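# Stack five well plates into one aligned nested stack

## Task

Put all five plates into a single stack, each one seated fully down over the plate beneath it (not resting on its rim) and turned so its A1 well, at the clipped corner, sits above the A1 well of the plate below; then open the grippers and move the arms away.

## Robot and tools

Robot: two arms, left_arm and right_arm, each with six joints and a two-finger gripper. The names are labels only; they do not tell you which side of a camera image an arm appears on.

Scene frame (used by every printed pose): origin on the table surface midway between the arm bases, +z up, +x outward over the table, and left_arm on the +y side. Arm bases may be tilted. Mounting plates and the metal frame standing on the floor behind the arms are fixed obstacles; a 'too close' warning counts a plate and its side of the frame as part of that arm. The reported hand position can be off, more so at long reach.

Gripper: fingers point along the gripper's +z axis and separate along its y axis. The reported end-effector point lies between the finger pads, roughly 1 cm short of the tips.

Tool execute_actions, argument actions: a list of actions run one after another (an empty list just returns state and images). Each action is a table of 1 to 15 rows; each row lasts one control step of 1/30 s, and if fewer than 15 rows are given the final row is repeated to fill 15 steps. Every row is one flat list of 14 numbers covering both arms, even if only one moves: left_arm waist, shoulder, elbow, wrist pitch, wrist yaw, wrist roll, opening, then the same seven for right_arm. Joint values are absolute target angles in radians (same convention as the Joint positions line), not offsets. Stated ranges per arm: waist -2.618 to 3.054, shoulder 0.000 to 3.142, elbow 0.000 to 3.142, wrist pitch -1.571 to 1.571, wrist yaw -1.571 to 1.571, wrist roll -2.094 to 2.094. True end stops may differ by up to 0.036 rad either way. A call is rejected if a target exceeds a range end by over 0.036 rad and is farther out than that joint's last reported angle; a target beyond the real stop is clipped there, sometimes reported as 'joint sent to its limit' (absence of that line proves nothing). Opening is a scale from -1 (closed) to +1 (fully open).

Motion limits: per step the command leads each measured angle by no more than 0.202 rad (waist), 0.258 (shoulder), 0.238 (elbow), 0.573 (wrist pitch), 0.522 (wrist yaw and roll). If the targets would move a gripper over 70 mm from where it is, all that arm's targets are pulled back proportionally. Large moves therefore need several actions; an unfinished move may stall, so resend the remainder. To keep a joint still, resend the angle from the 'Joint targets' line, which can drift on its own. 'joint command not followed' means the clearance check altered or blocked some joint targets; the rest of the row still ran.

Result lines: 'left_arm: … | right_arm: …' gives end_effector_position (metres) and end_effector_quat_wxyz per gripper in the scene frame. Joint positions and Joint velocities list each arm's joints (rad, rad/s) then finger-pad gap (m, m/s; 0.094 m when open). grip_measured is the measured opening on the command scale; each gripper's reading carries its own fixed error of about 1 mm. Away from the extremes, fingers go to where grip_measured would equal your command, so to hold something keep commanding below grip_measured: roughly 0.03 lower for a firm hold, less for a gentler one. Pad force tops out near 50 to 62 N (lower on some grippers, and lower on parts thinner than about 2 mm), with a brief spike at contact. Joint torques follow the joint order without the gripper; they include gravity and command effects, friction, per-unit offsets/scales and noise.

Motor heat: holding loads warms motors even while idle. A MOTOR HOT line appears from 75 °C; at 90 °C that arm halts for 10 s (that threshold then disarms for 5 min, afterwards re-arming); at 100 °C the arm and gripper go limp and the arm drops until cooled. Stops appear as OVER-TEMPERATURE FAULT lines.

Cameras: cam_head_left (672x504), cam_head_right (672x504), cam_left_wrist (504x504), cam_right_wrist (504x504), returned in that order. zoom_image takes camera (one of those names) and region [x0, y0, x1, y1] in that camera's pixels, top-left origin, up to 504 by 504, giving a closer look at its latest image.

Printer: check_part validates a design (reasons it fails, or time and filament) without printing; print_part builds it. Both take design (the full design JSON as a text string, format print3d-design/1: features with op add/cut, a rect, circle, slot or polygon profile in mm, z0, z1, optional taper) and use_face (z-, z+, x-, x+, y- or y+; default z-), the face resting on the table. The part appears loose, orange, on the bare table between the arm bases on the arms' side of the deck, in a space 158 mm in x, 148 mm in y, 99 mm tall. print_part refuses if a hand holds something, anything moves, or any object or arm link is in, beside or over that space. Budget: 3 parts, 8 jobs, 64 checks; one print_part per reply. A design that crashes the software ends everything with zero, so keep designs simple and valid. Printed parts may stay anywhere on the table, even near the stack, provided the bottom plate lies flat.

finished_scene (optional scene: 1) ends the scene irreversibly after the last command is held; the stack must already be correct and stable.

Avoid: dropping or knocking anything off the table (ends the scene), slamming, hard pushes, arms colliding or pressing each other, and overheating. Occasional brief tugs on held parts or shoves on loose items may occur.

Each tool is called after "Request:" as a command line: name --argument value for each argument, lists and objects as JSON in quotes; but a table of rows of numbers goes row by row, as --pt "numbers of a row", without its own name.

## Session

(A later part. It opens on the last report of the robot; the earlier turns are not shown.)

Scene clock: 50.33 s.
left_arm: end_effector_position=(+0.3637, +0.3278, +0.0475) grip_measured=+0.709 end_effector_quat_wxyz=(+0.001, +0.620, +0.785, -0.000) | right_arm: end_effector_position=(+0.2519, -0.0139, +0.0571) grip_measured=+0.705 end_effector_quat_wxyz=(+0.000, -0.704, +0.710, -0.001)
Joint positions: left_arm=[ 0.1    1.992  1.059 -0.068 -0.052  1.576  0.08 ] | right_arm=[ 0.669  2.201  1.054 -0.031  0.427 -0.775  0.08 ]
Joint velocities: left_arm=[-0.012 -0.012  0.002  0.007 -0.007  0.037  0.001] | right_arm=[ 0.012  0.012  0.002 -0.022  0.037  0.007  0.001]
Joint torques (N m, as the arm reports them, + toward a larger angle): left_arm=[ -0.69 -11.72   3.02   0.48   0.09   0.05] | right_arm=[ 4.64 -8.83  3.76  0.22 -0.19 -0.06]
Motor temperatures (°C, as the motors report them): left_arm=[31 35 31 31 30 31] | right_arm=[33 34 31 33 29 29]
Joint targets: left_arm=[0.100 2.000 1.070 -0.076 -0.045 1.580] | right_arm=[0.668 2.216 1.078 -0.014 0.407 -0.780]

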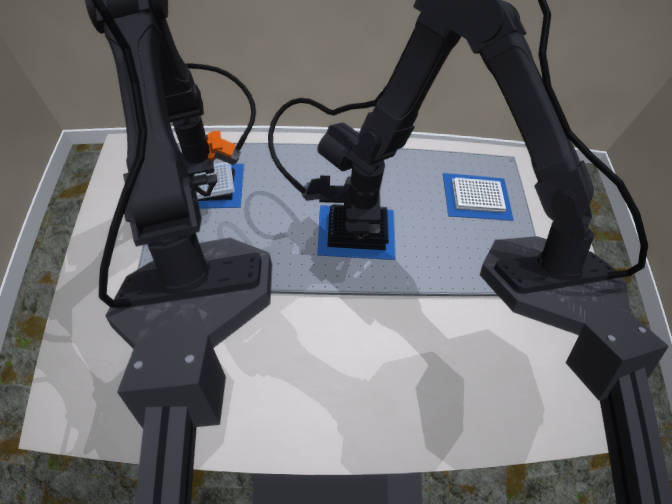

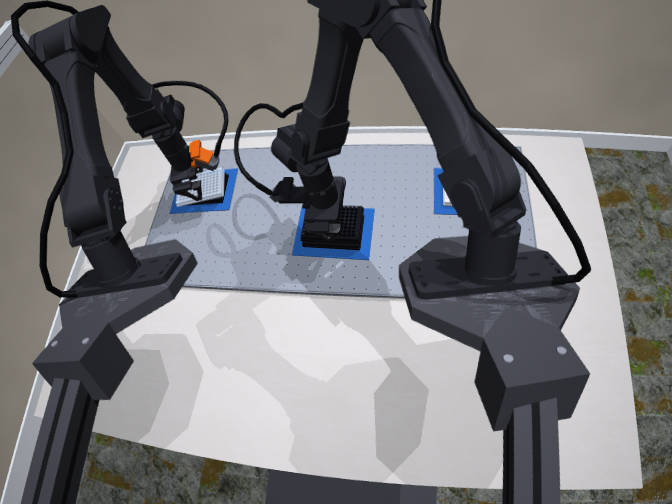

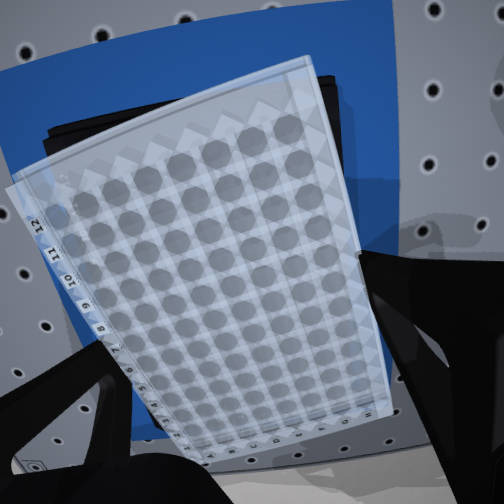

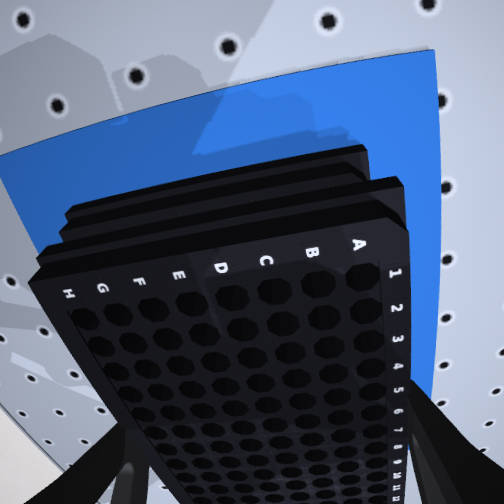

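Request:
execute_actions --actions '[[[0.100,2.0,1.07,-0.076,-0.045,1.580,0.67,0.672,2.216,1.078,-0.014,0.407,-0.780,0.67],[0.100,2.0,1.07,-0.076,-0.045,1.580,0.67,0.675,2.216,1.078,-0.014,0.407,-0.780,0.67],[0.100,2.0,1.07,-0.076,-0.045,1.580,0.67,0.678,2.216,1.078,-0.014,0.407,-0.780,0.67],[0.100,2.0,1.07,-0.076,-0.045,1.580,0.67,0.681,2.216,1.078,-0.014,0.407,-0.780,0.67],[0.100,2.0,1.07,-0.076,-0.045,1.580,0.67,0.684,2.216,1.078,-0.014,0.407,-0.780,0.67],[0.100,2.0,1.07,-0.076,-0.045,1.580,0.67,0.687,2.216,1.078,-0.014,0.407,-0.780,0.67]]]'

Scene clock: 51.73 s.
left_arm: end_effector_position=(+0.3637, +0.3278, +0.0475) grip_measured=+0.709 end_effector_quat_wxyz=(+0.001, +0.620, +0.785, -0.000) | right_arm: end_effector_position=(+0.2519, -0.0139, +0.0571) grip_measured=+0.705 end_effector_quat_wxyz=(+0.000, -0.704, +0.710, -0.001)
Joint positions: left_arm=[ 0.1    1.992  1.059 -0.068 -0.052  1.576  0.08 ] | right_arm=[ 0.669  2.201  1.054 -0.031  0.427 -0.775  0.08 ]
Joint velocities: left_arm=[ 0.002 -0.002  0.012 -0.022 -0.037  0.066  0.   ] | right_arm=[ 0.012 -0.012 -0.012 -0.022  0.007  0.022 -0.001]
Joint torques (N m, as the arm reports them, + toward a larger angle): left_arm=[ -0.64 -11.69   3.05   0.48   0.07   0.04] | right_arm=[ 6.23 -8.8   3.84  0.21 -0.2  -0.06]
Motor temperatures (°C, as the motors report them): left_arm=[31 35 31 31 30 31] | right_arm=[33 34 31 33 29 29]
Joint targets: left_arm=[0.100 2.000 1.070 -0.076 -0.045 1.580] | right_arm=[0.687 2.216 1.078 -0.014 0.407 -0.780]

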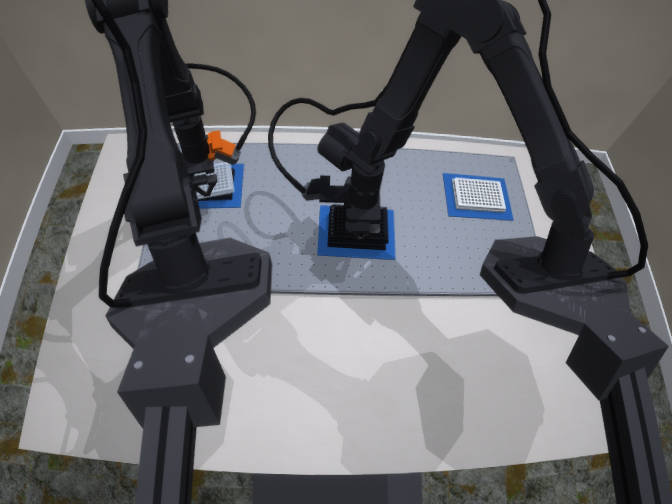

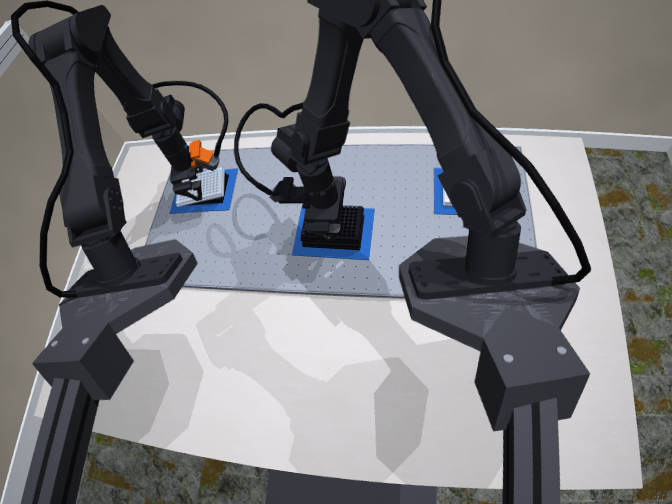

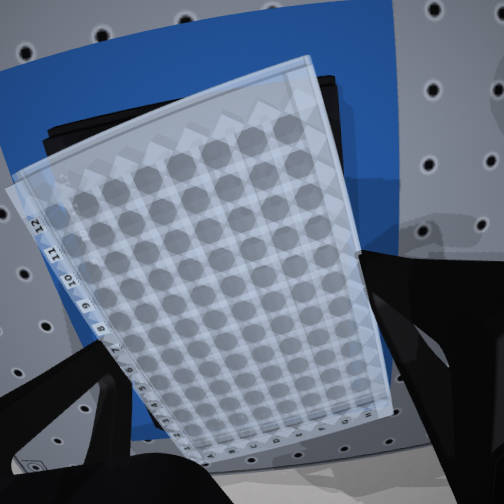

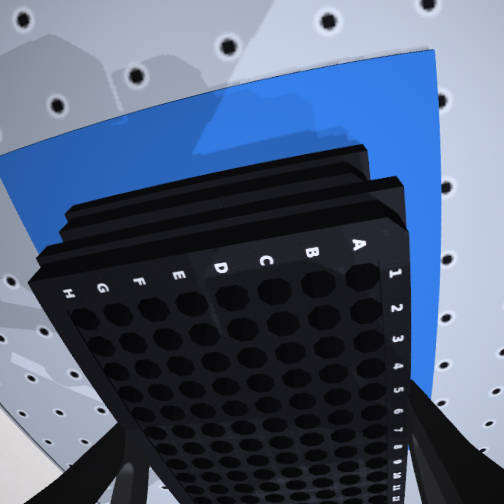

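Request:
execute_actions --actions '[[[0.100,2.0,1.07,-0.076,-0.045,1.580,0.67,0.697,2.216,1.078,-0.014,0.407,-0.780,0.67],[0.100,2.0,1.07,-0.076,-0.045,1.580,0.67,0.697,2.216,1.078,-0.014,0.407,-0.780,0.67],[0.100,2.0,1.07,-0.076,-0.045,1.580,0.67,0.697,2.216,1.078,-0.014,0.407,-0.780,0.67],[0.100,2.0,1.07,-0.076,-0.045,1.580,0.67,0.686,2.216,1.078,-0.014,0.407,-0.780,0.67]]]'

Scene clock: 52.60 s.
left_arm: end_effector_position=(+0.3637, +0.3278, +0.0475) grip_measured=+0.709 end_effector_quat_wxyz=(+0.001, +0.620, +0.785, -0.000) | right_arm: end_effector_position=(+0.2500, -0.0114, +0.0581) grip_measured=+0.705 end_effector_quat_wxyz=(+0.002, -0.706, +0.708, +0.002)
Joint positions: left_arm=[ 0.1    1.992  1.059 -0.068 -0.052  1.576  0.08 ] | right_arm=[ 0.676  2.201  1.054 -0.031  0.424 -0.775  0.08 ]
Joint velocities: left_arm=[ 0.007  0.002 -0.027 -0.022 -0.095 -0.022  0.   ] | right_arm=[-0.002 -0.002 -0.012 -0.037 -0.051 -0.037  0.   ]
Joint torques (N m, as the arm reports them, + toward a larger angle): left_arm=[ -0.64 -11.72   3.02   0.48   0.09   0.04] | right_arm=[ 5.6  -8.84  3.84  0.21 -0.17 -0.08]
Motor temperatures (°C, as the motors report them): left_arm=[31 35 31 31 30 31] | right_arm=[33 34 31 33 29 29]
Joint targets: left_arm=[0.100 2.000 1.070 -0.076 -0.045 1.580] | right_arm=[0.686 2.216 1.078 -0.014 0.407 -0.780]

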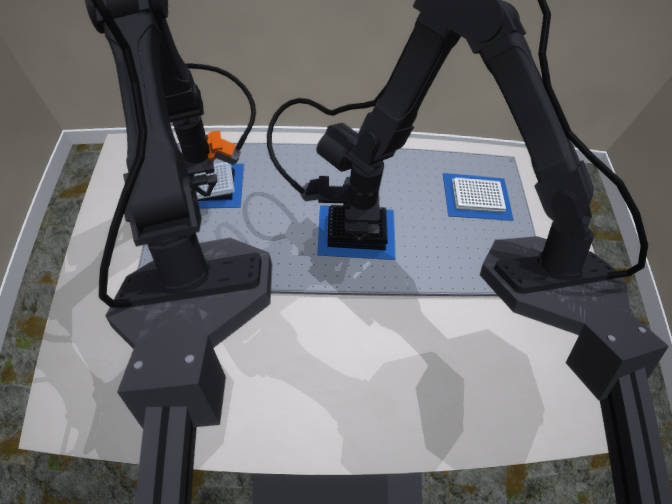

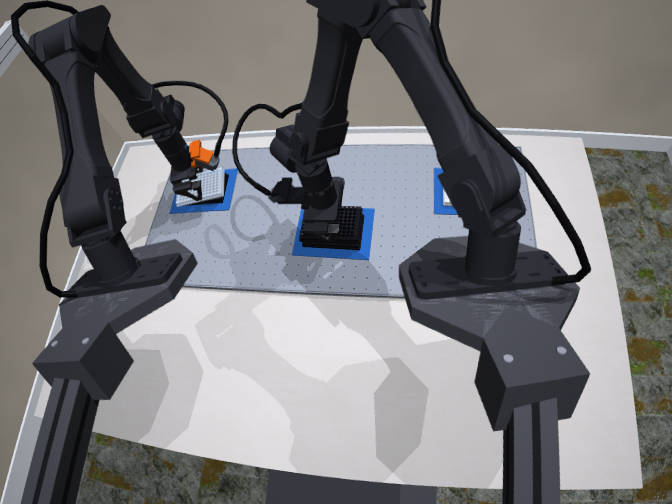

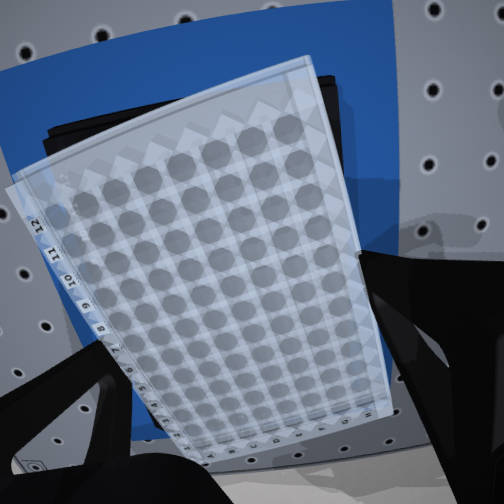

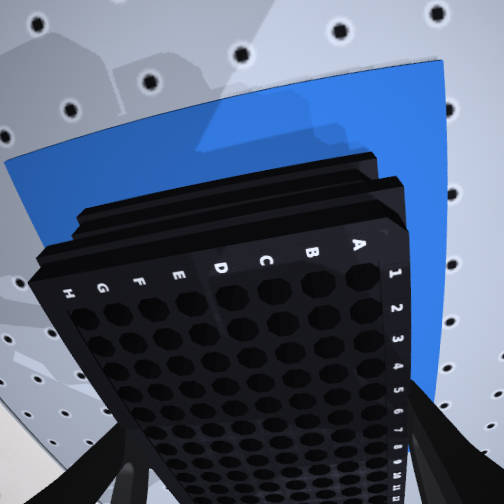

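Request:
zoom_image --camera "cam_right_wrist" --region '[300, 110, 460, 270]'

Request:
zoom_image --camera "cam_right_wrist" --region '[0, 170, 160, 330]'

Region (300, 110, 460, 270) of cam_right_wrist's 504x504 image, scaled by 3.150, with more detail than that image has.

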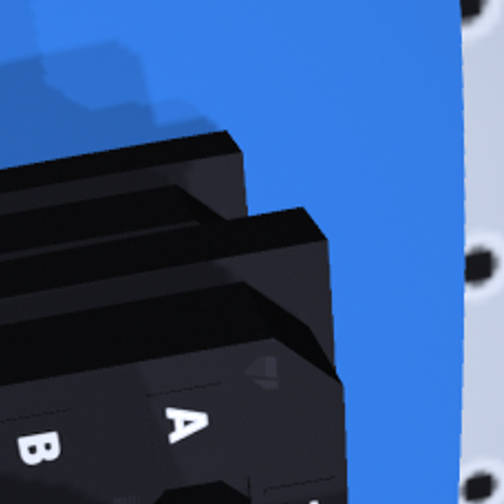

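Region (0, 170, 160, 330) of cam_right_wrist's 504x504 image, scaled by 3.150, with more detail than that image has.

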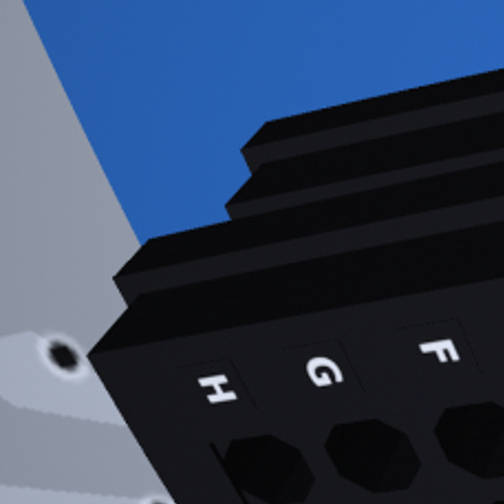

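Request:
execute_actions --actions '[[[0.100,2.0,1.07,-0.076,-0.045,1.580,0.67,0.676,2.220,1.079,-0.012,0.410,-0.781,0.67],[0.100,2.0,1.07,-0.076,-0.045,1.580,0.67,0.674,2.223,1.080,-0.010,0.410,-0.782,0.67],[0.100,2.0,1.07,-0.076,-0.045,1.580,0.67,0.673,2.225,1.080,-0.008,0.410,-0.783,0.67],[0.100,2.0,1.07,-0.076,-0.045,1.580,0.67,0.672,2.228,1.081,-0.006,0.410,-0.784,0.67],[0.100,2.0,1.07,-0.076,-0.045,1.580,0.67,0.671,2.230,1.082,-0.004,0.410,-0.785,0.67],[0.100,2.0,1.07,-0.076,-0.045,1.580,0.67,0.670,2.233,1.082,-0.002,0.410,-0.786,0.67],[0.100,2.0,1.07,-0.076,-0.045,1.580,0.67,0.669,2.235,1.083,0.000,0.410,-0.787,0.67],[0.100,2.0,1.07,-0.076,-0.045,1.580,0.67,0.668,2.238,1.084,0.002,0.410,-0.788,0.67],[0.100,2.0,1.07,-0.076,-0.045,1.580,0.67,0.667,2.240,1.084,0.004,0.410,-0.788,0.67],[0.100,2.0,1.07,-0.076,-0.045,1.580,0.67,0.667,2.242,1.085,0.006,0.410,-0.788,0.67]]]'

Scene clock: 54.00 s.
left_arm: end_effector_position=(+0.3637, +0.3278, +0.0475) grip_measured=+0.709 end_effector_quat_wxyz=(+0.001, +0.620, +0.785, -0.000) | right_arm: end_effector_position=(+0.2447, -0.0166, +0.0497) grip_measured=+0.705 end_effector_quat_wxyz=(-0.008, -0.709, +0.705, +0.000)
Joint positions: left_arm=[ 0.1    1.992  1.059 -0.068 -0.052  1.576  0.08 ] | right_arm=[ 0.668  2.228  1.054 -0.02   0.424 -0.782  0.08 ]
Joint velocities: left_arm=[-0.007 -0.017 -0.007 -0.022 -0.095 -0.081 -0.   ] | right_arm=[ 0.007 -0.012  0.007 -0.037 -0.037 -0.066 -0.001]
Joint torques (N m, as the arm reports them, + toward a larger angle): left_arm=[ -0.68 -11.72   3.01   0.48   0.08   0.05] | right_arm=[ 4.64 -8.9   4.17  0.22 -0.13 -0.06]
Motor temperatures (°C, as the motors report them): left_arm=[31 35 31 31 30 31] | right_arm=[33 34 31 33 29 29]
Joint targets: left_arm=[0.100 2.000 1.070 -0.076 -0.045 1.580] | right_arm=[0.667 2.242 1.085 0.006 0.410 -0.788]

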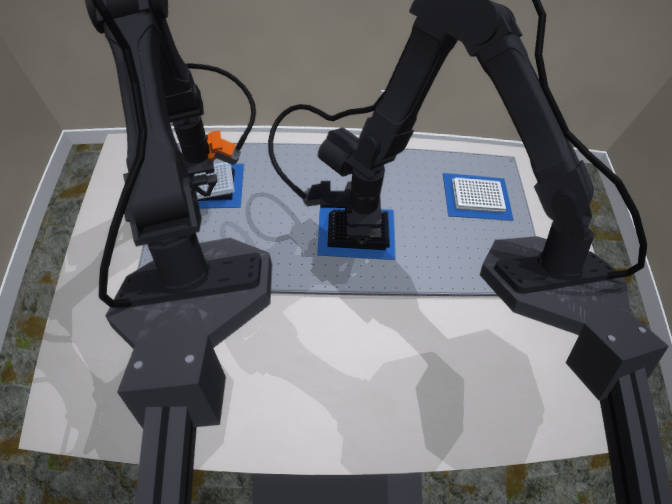

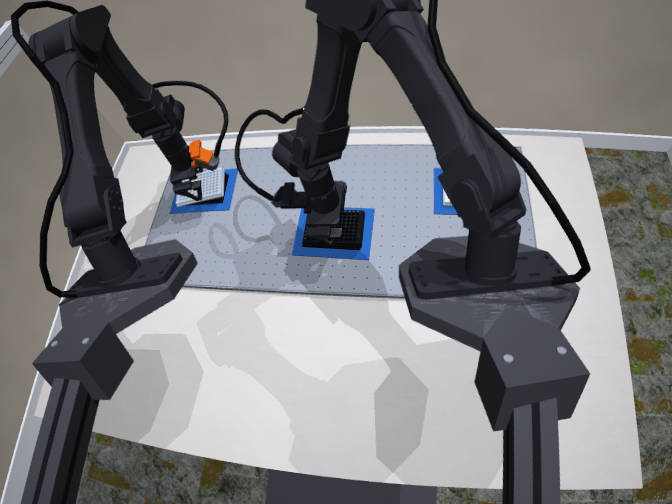

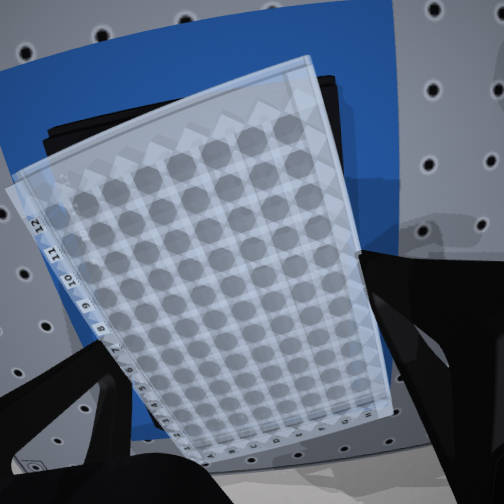

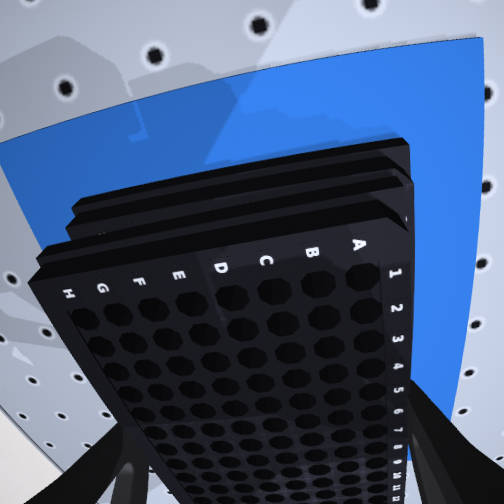

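Request:
execute_actions --actions '[[[0.100,2.0,1.07,-0.076,-0.045,1.580,0.67,0.667,2.240,1.098,0.022,0.410,-0.788,0.67],[0.100,2.0,1.07,-0.076,-0.045,1.580,0.67,0.667,2.240,1.098,0.022,0.410,-0.788,0.67],[0.100,2.0,1.07,-0.076,-0.045,1.580,0.67,0.667,2.240,1.098,0.008,0.410,-0.788,0.67],[0.100,2.0,1.07,-0.076,-0.045,1.580,0.67,0.667,2.240,1.084,0.008,0.410,-0.788,0.67]]]'

Scene clock: 54.83 s.
left_arm: end_effector_position=(+0.3637, +0.3278, +0.0475) grip_measured=+0.709 end_effector_quat_wxyz=(+0.001, +0.620, +0.785, -0.000) | right_arm: end_effector_position=(+0.2519, -0.0099, +0.0505) grip_measured=+0.705 end_effector_quat_wxyz=(+0.005, -0.705, +0.709, +0.000)
Joint positions: left_arm=[ 0.1    1.992  1.059 -0.068 -0.052  1.576  0.08 ] | right_arm=[ 0.668  2.228  1.069 -0.007  0.424 -0.783  0.08 ]
Joint velocities: left_arm=[-0.007 -0.002 -0.007 -0.051  0.022  0.037  0.001] | right_arm=[-0.012  0.012 -0.007 -0.007  0.066 -0.066 -0.001]
Joint torques (N m, as the arm reports them, + toward a larger angle): left_arm=[ -0.63 -11.72   3.04   0.47   0.08   0.04] | right_arm=[ 4.69 -9.18  3.16  0.22 -0.13 -0.08]
Motor temperatures (°C, as the motors report them): left_arm=[31 35 31 31 30 31] | right_arm=[33 34 31 33 29 29]
Joint targets: left_arm=[0.100 2.000 1.070 -0.076 -0.045 1.580] | right_arm=[0.667 2.240 1.084 0.008 0.410 -0.788]

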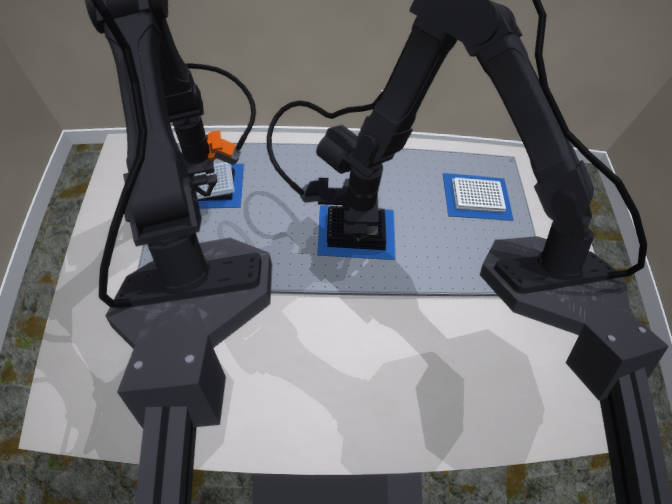

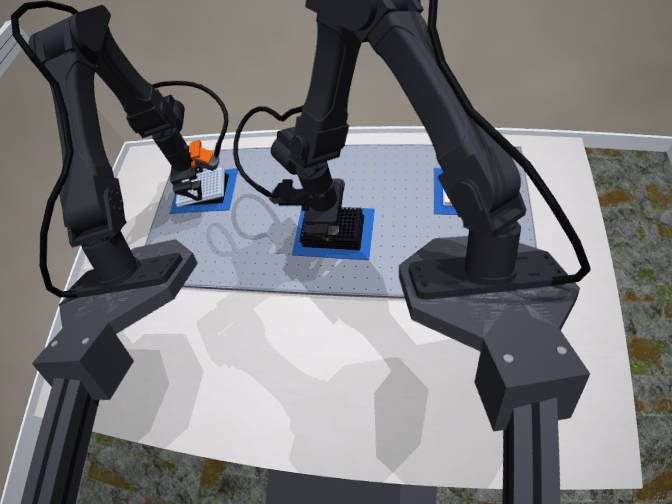

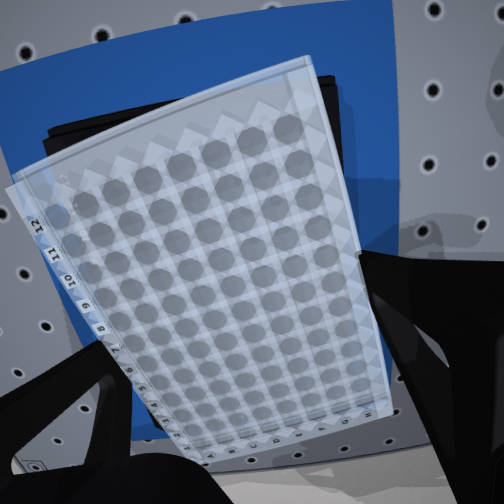

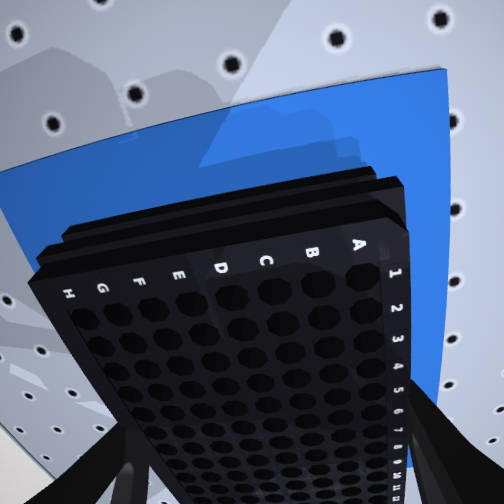

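Request:
execute_actions --actions '[[[0.100,2.0,1.07,-0.076,-0.045,1.580,0.67,0.667,2.240,1.040,0.004,0.410,-0.788,0.67],[0.100,2.0,1.07,-0.076,-0.045,1.580,0.67,0.667,2.240,1.040,0.004,0.410,-0.788,0.67],[0.100,2.0,1.07,-0.076,-0.045,1.580,0.67,0.667,2.240,1.066,0.004,0.410,-0.788,0.67]]]'

Scene clock: 55.50 s.
left_arm: end_effector_position=(+0.3637, +0.3278, +0.0475) grip_measured=+0.709 end_effector_quat_wxyz=(+0.001, +0.620, +0.785, -0.000) | right_arm: end_effector_position=(+0.2519, -0.0099, +0.0505) grip_measured=+0.705 end_effector_quat_wxyz=(+0.005, -0.705, +0.709, +0.000)
Joint positions: left_arm=[ 0.1    1.992  1.059 -0.068 -0.052  1.576  0.08 ] | right_arm=[ 0.668  2.228  1.069 -0.007  0.424 -0.783  0.08 ]
Joint velocities: left_arm=[ 0.002 -0.002 -0.007 -0.022 -0.051 -0.051  0.001] | right_arm=[-0.022 -0.002 -0.012 -0.022  0.051  0.037 -0.001]
Joint torques (N m, as the arm reports them, + toward a larger angle): left_arm=[ -0.65 -11.72   3.     0.49   0.08   0.04] | right_arm=[ 4.59 -9.22  1.71  0.18 -0.12 -0.06]
Motor temperatures (°C, as the motors report them): left_arm=[31 35 31 31 30 31] | right_arm=[33 34 31 33 29 29]
Joint targets: left_arm=[0.100 2.000 1.070 -0.076 -0.045 1.580] | right_arm=[0.667 2.240 1.066 0.004 0.410 -0.788]

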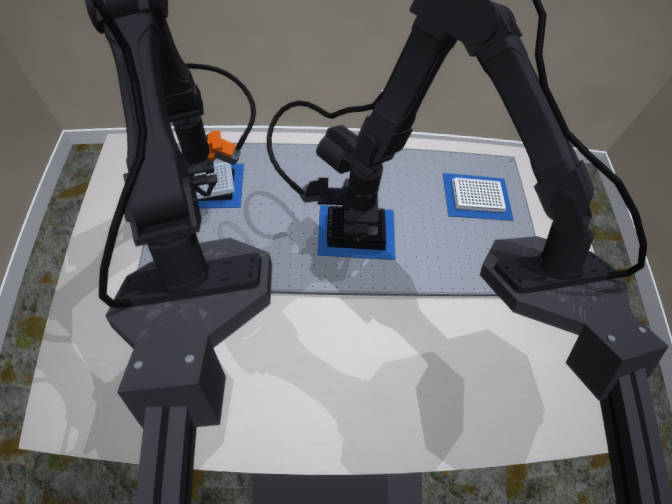

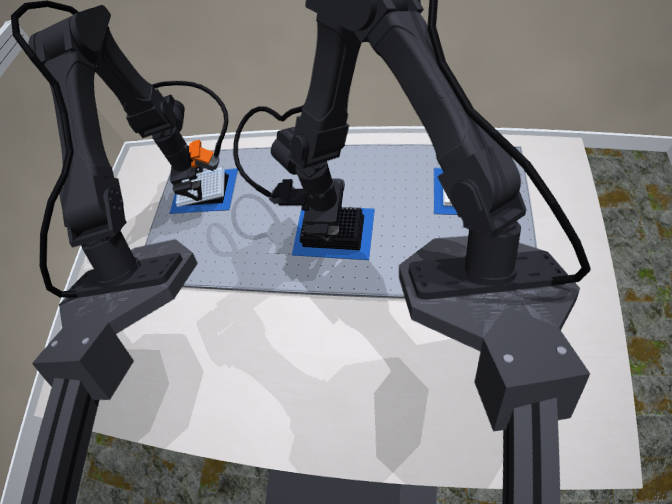

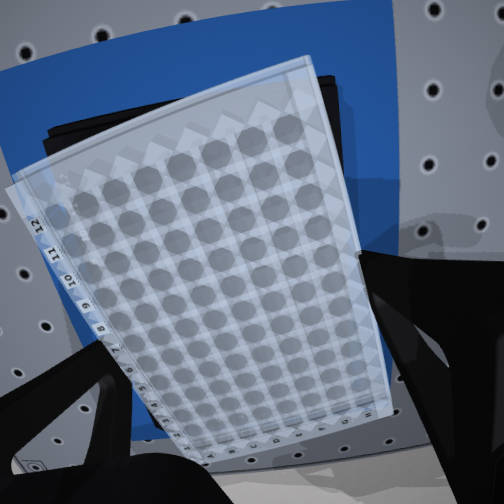

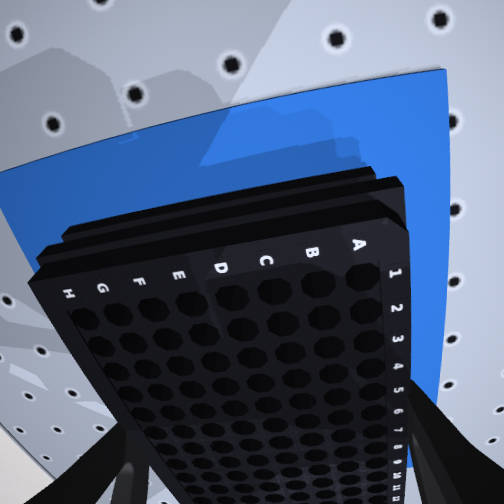

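Request:
execute_actions --actions '[[[0.100,2.0,1.07,-0.076,-0.045,1.580,0.67,0.667,2.240,1.022,0.004,0.410,-0.788,0.67],[0.100,2.0,1.07,-0.076,-0.045,1.580,0.67,0.667,2.240,1.062,0.004,0.410,-0.788,0.67]]]'

Scene clock: 56.40 s.
left_arm: end_effector_position=(+0.3637, +0.3278, +0.0475) grip_measured=+0.709 end_effector_quat_wxyz=(+0.001, +0.620, +0.785, -0.000) | right_arm: end_effector_position=(+0.2503, -0.0111, +0.0498) grip_measured=+0.705 end_effector_quat_wxyz=(+0.004, -0.706, +0.708, +0.000)
Joint positions: left_arm=[ 0.1    1.992  1.059 -0.068 -0.052  1.576  0.08 ] | right_arm=[ 0.668  2.23   1.064 -0.004  0.424 -0.783  0.08 ]
Joint velocities: left_arm=[-0.007 -0.017 -0.012  0.007 -0.022 -0.066 -0.001] | right_arm=[-0.007 -0.022  0.002 -0.095 -0.081 -0.037  0.   ]
Joint torques (N m, as the arm reports them, + toward a larger angle): left_arm=[ -0.64 -11.71   3.05   0.48   0.08   0.03] | right_arm=[ 4.64 -9.29  1.82  0.12 -0.14 -0.06]
Motor temperatures (°C, as the motors report them): left_arm=[31 35 31 31 30 31] | right_arm=[33 34 31 33 29 29]
Joint targets: left_arm=[0.100 2.000 1.070 -0.076 -0.045 1.580] | right_arm=[0.667 2.240 1.062 0.004 0.410 -0.788]

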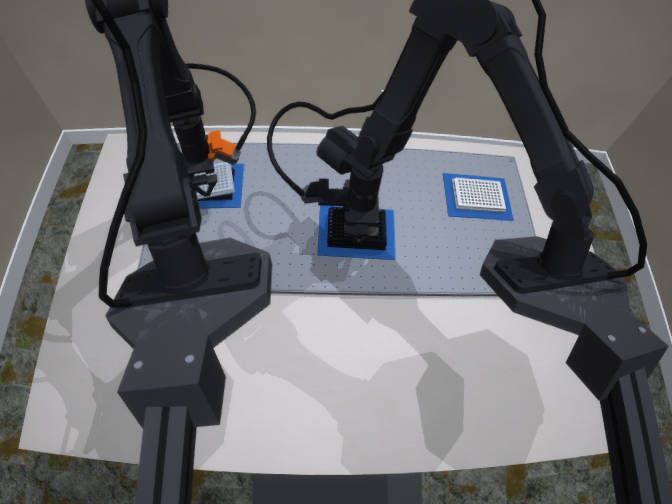

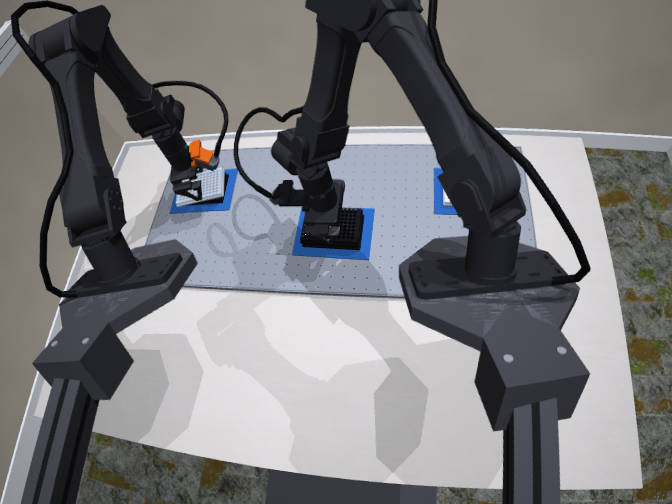

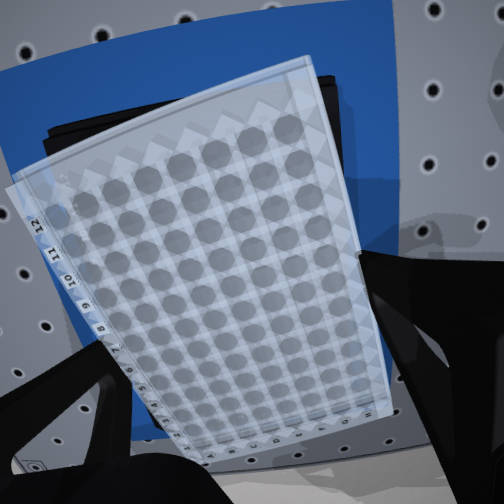

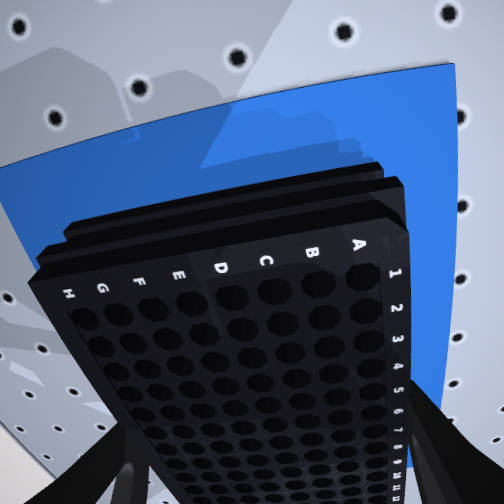

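Request:
zoom_image --camera "cam_right_wrist" --region '[330, 140, 430, 240]'

Request:
zoom_image --camera "cam_right_wrist" --region '[15, 200, 115, 300]'

Region (330, 140, 430, 240) of cam_right_wrist's 504x504 image, scaled by 5.040, with more detail than that image has.

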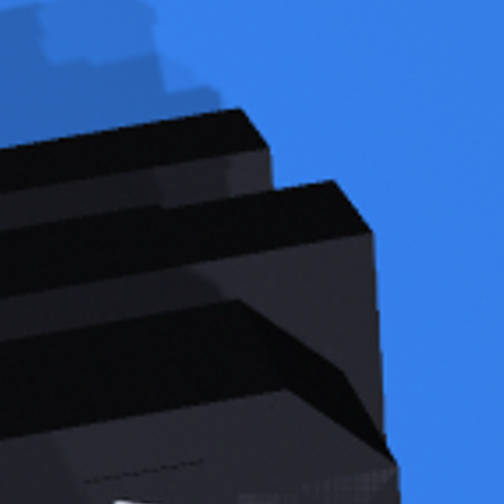

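Region (15, 200, 115, 300) of cam_right_wrist's 504x504 image, scaled by 5.040, with more detail than that image has.

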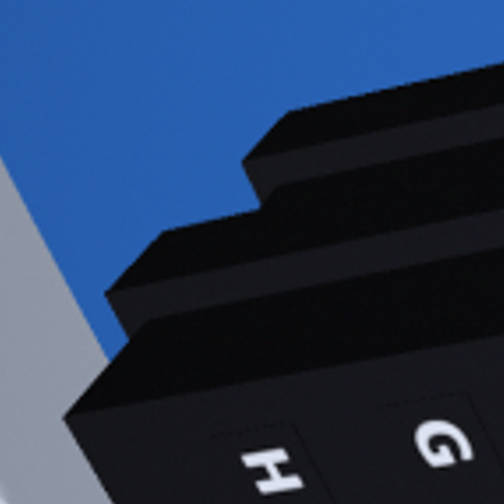

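Request:
execute_actions --actions '[[[0.100,2.0,1.07,-0.076,-0.045,1.580,0.67,0.667,2.240,1.062,-0.030,0.420,-0.788,0.67],[0.100,2.0,1.07,-0.076,-0.045,1.580,0.67,0.667,2.240,1.062,-0.030,0.420,-0.788,0.67],[0.100,2.0,1.07,-0.076,-0.045,1.580,0.67,0.667,2.240,1.062,-0.012,0.420,-0.788,0.67]]]'

Scene clock: 57.87 s.
left_arm: end_effector_position=(+0.3637, +0.3278, +0.0475) grip_measured=+0.709 end_effector_quat_wxyz=(+0.001, +0.620, +0.785, -0.000) | right_arm: end_effector_position=(+0.2499, -0.0115, +0.0498) grip_measured=+0.705 end_effector_quat_wxyz=(+0.002, -0.706, +0.708, +0.000)
Joint positions: left_arm=[ 0.1    1.992  1.059 -0.068 -0.052  1.576  0.08 ] | right_arm=[ 0.668  2.23   1.064 -0.006  0.424 -0.783  0.08 ]
Joint velocities: left_arm=[-0.017 -0.017  0.002  0.022  0.022 -0.022 -0.   ] | right_arm=[-0.007 -0.017 -0.002 -0.007  0.007 -0.051 -0.   ]
Joint torques (N m, as the arm reports them, + toward a larger angle): left_arm=[ -0.62 -11.73   3.03   0.48   0.09   0.04] | right_arm=[ 4.61 -9.33  1.77 -0.01 -0.04 -0.08]
Motor temperatures (°C, as the motors report them): left_arm=[31 35 31 31 30 31] | right_arm=[33 34 31 33 29 29]
Joint targets: left_arm=[0.100 2.000 1.070 -0.076 -0.045 1.580] | right_arm=[0.667 2.240 1.062 -0.012 0.420 -0.788]

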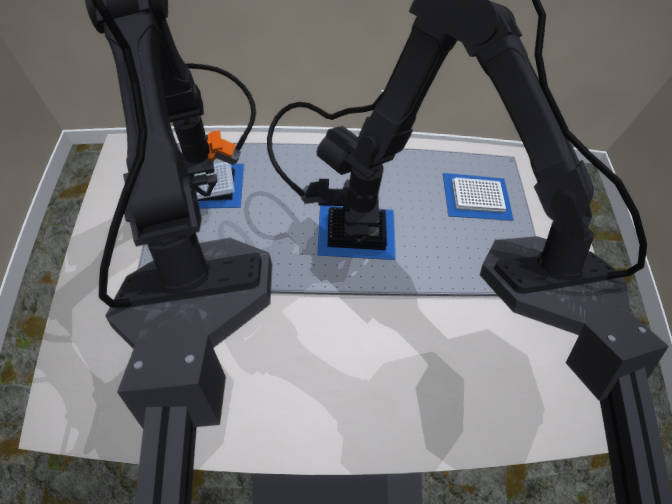

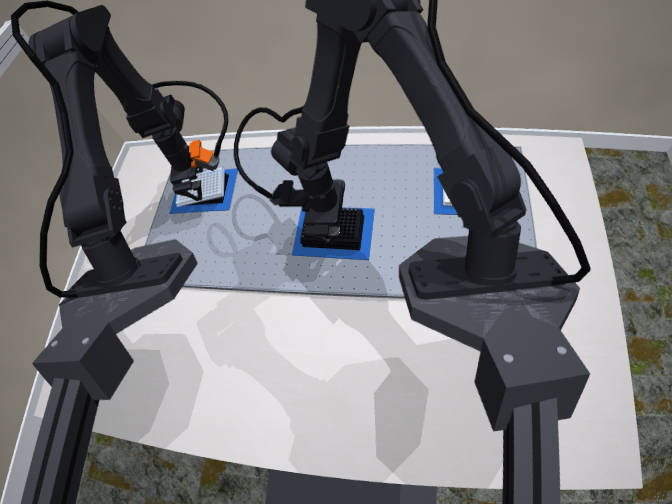

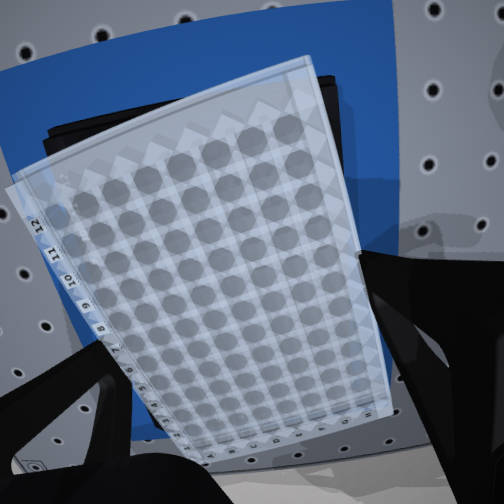

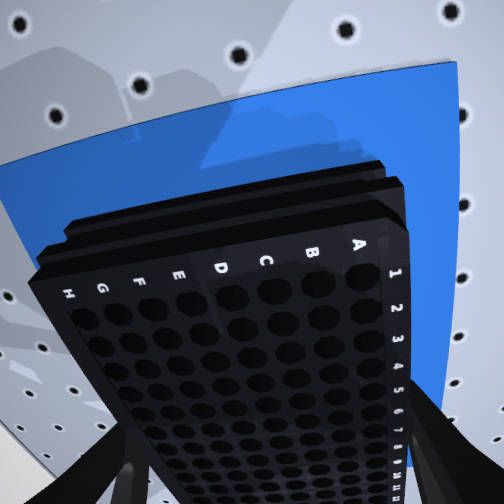

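Request:
execute_actions --actions '[[[0.100,2.0,1.07,-0.076,-0.045,1.580,0.67,0.667,2.240,1.062,-0.036,0.420,-0.788,0.67],[0.100,2.0,1.07,-0.076,-0.045,1.580,0.67,0.667,2.240,1.062,-0.036,0.420,-0.788,0.67],[0.100,2.0,1.07,-0.076,-0.045,1.580,0.67,0.667,2.240,1.062,-0.036,0.420,-0.788,0.67],[0.100,2.0,1.07,-0.076,-0.045,1.580,0.67,0.667,2.240,1.062,-0.012,0.420,-0.788,0.67]]]'

Scene clock: 58.70 s.
left_arm: end_effector_position=(+0.3637, +0.3278, +0.0475) grip_measured=+0.709 end_effector_quat_wxyz=(+0.001, +0.620, +0.785, -0.000) | right_arm: end_effector_position=(+0.2491, -0.0123, +0.0498) grip_measured=+0.705 end_effector_quat_wxyz=(+0.000, -0.707, +0.707, +0.000)
Joint positions: left_arm=[ 0.1    1.992  1.059 -0.068 -0.052  1.576  0.08 ] | right_arm=[ 0.668  2.23   1.064 -0.011  0.424 -0.783  0.08 ]
Joint velocities: left_arm=[ 0.002  0.002 -0.007  0.007 -0.037 -0.081 -0.   ] | right_arm=[-0.002 -0.012 -0.007 -0.051  0.022  0.007 -0.001]
Joint torques (N m, as the arm reports them, + toward a larger angle): left_arm=[ -0.66 -11.72   3.04   0.49   0.08   0.05] | right_arm=[ 4.64 -9.33  1.72  0.03 -0.05 -0.04]
Motor temperatures (°C, as the motors report them): left_arm=[31 35 31 31 30 31] | right_arm=[33 34 31 33 29 29]
Joint targets: left_arm=[0.100 2.000 1.070 -0.076 -0.045 1.580] | right_arm=[0.667 2.240 1.062 -0.012 0.420 -0.788]

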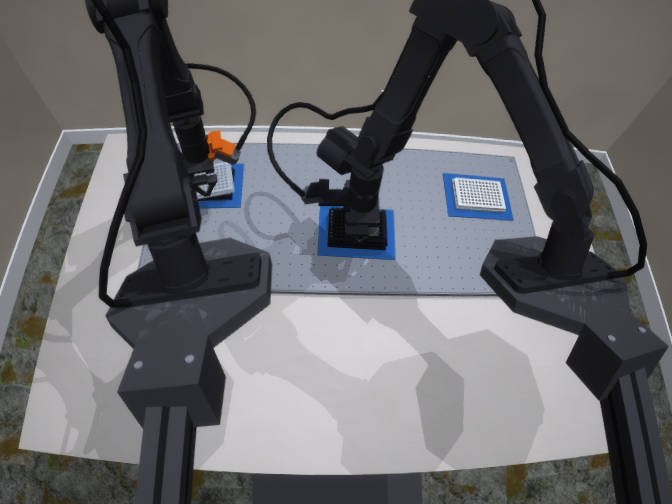

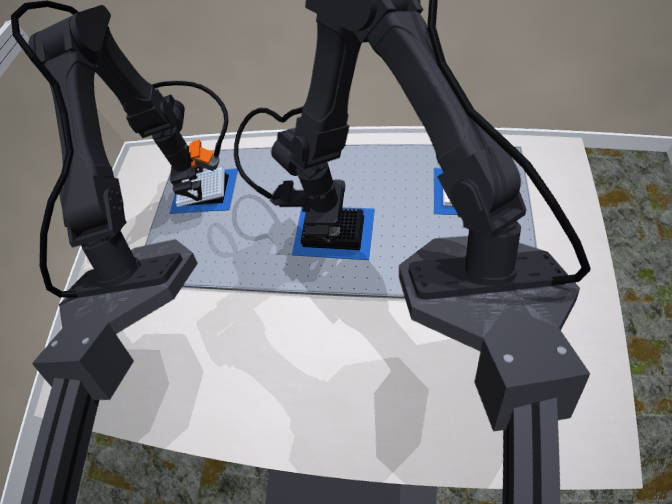

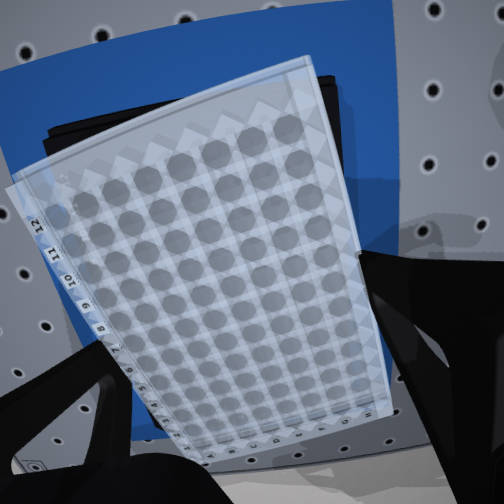

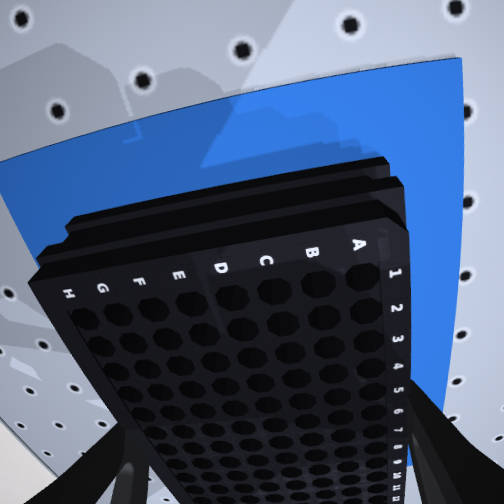

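Request:
zoom_image --camera "cam_right_wrist" --region '[330, 140, 430, 240]'

Request:
zoom_image --camera "cam_right_wrist" --region '[15, 200, 115, 300]'

Request:
zoom_image --camera "cam_head_left" --region '[310, 195, 410, 270]'

Region (330, 140, 430, 240) of cam_right_wrist's 504x504 image, scaled by 5.040, with more detail than that image has.

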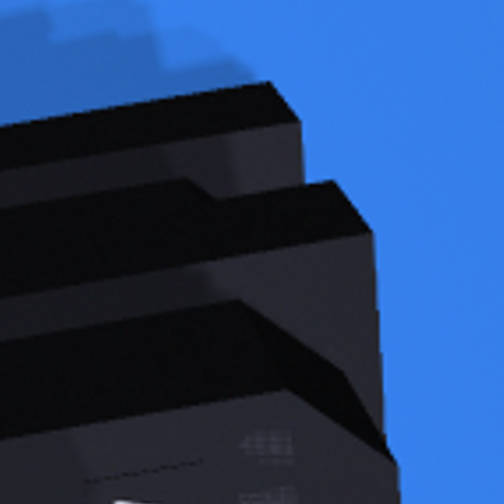

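Region (15, 200, 115, 300) of cam_right_wrist's 504x504 image, scaled by 5.040, with more detail than that image has.

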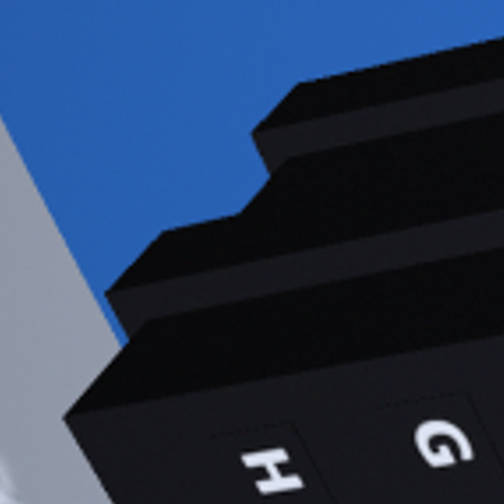

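Region (310, 195, 410, 270) of cam_head_left's 672x504 image, scaled by 5.040, with more detail than that image has; it fills the top 378 rows of this view, and the rest is white.

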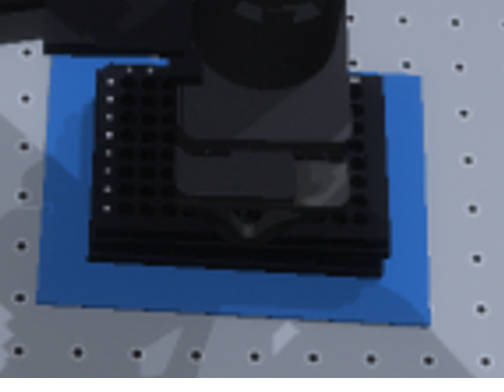

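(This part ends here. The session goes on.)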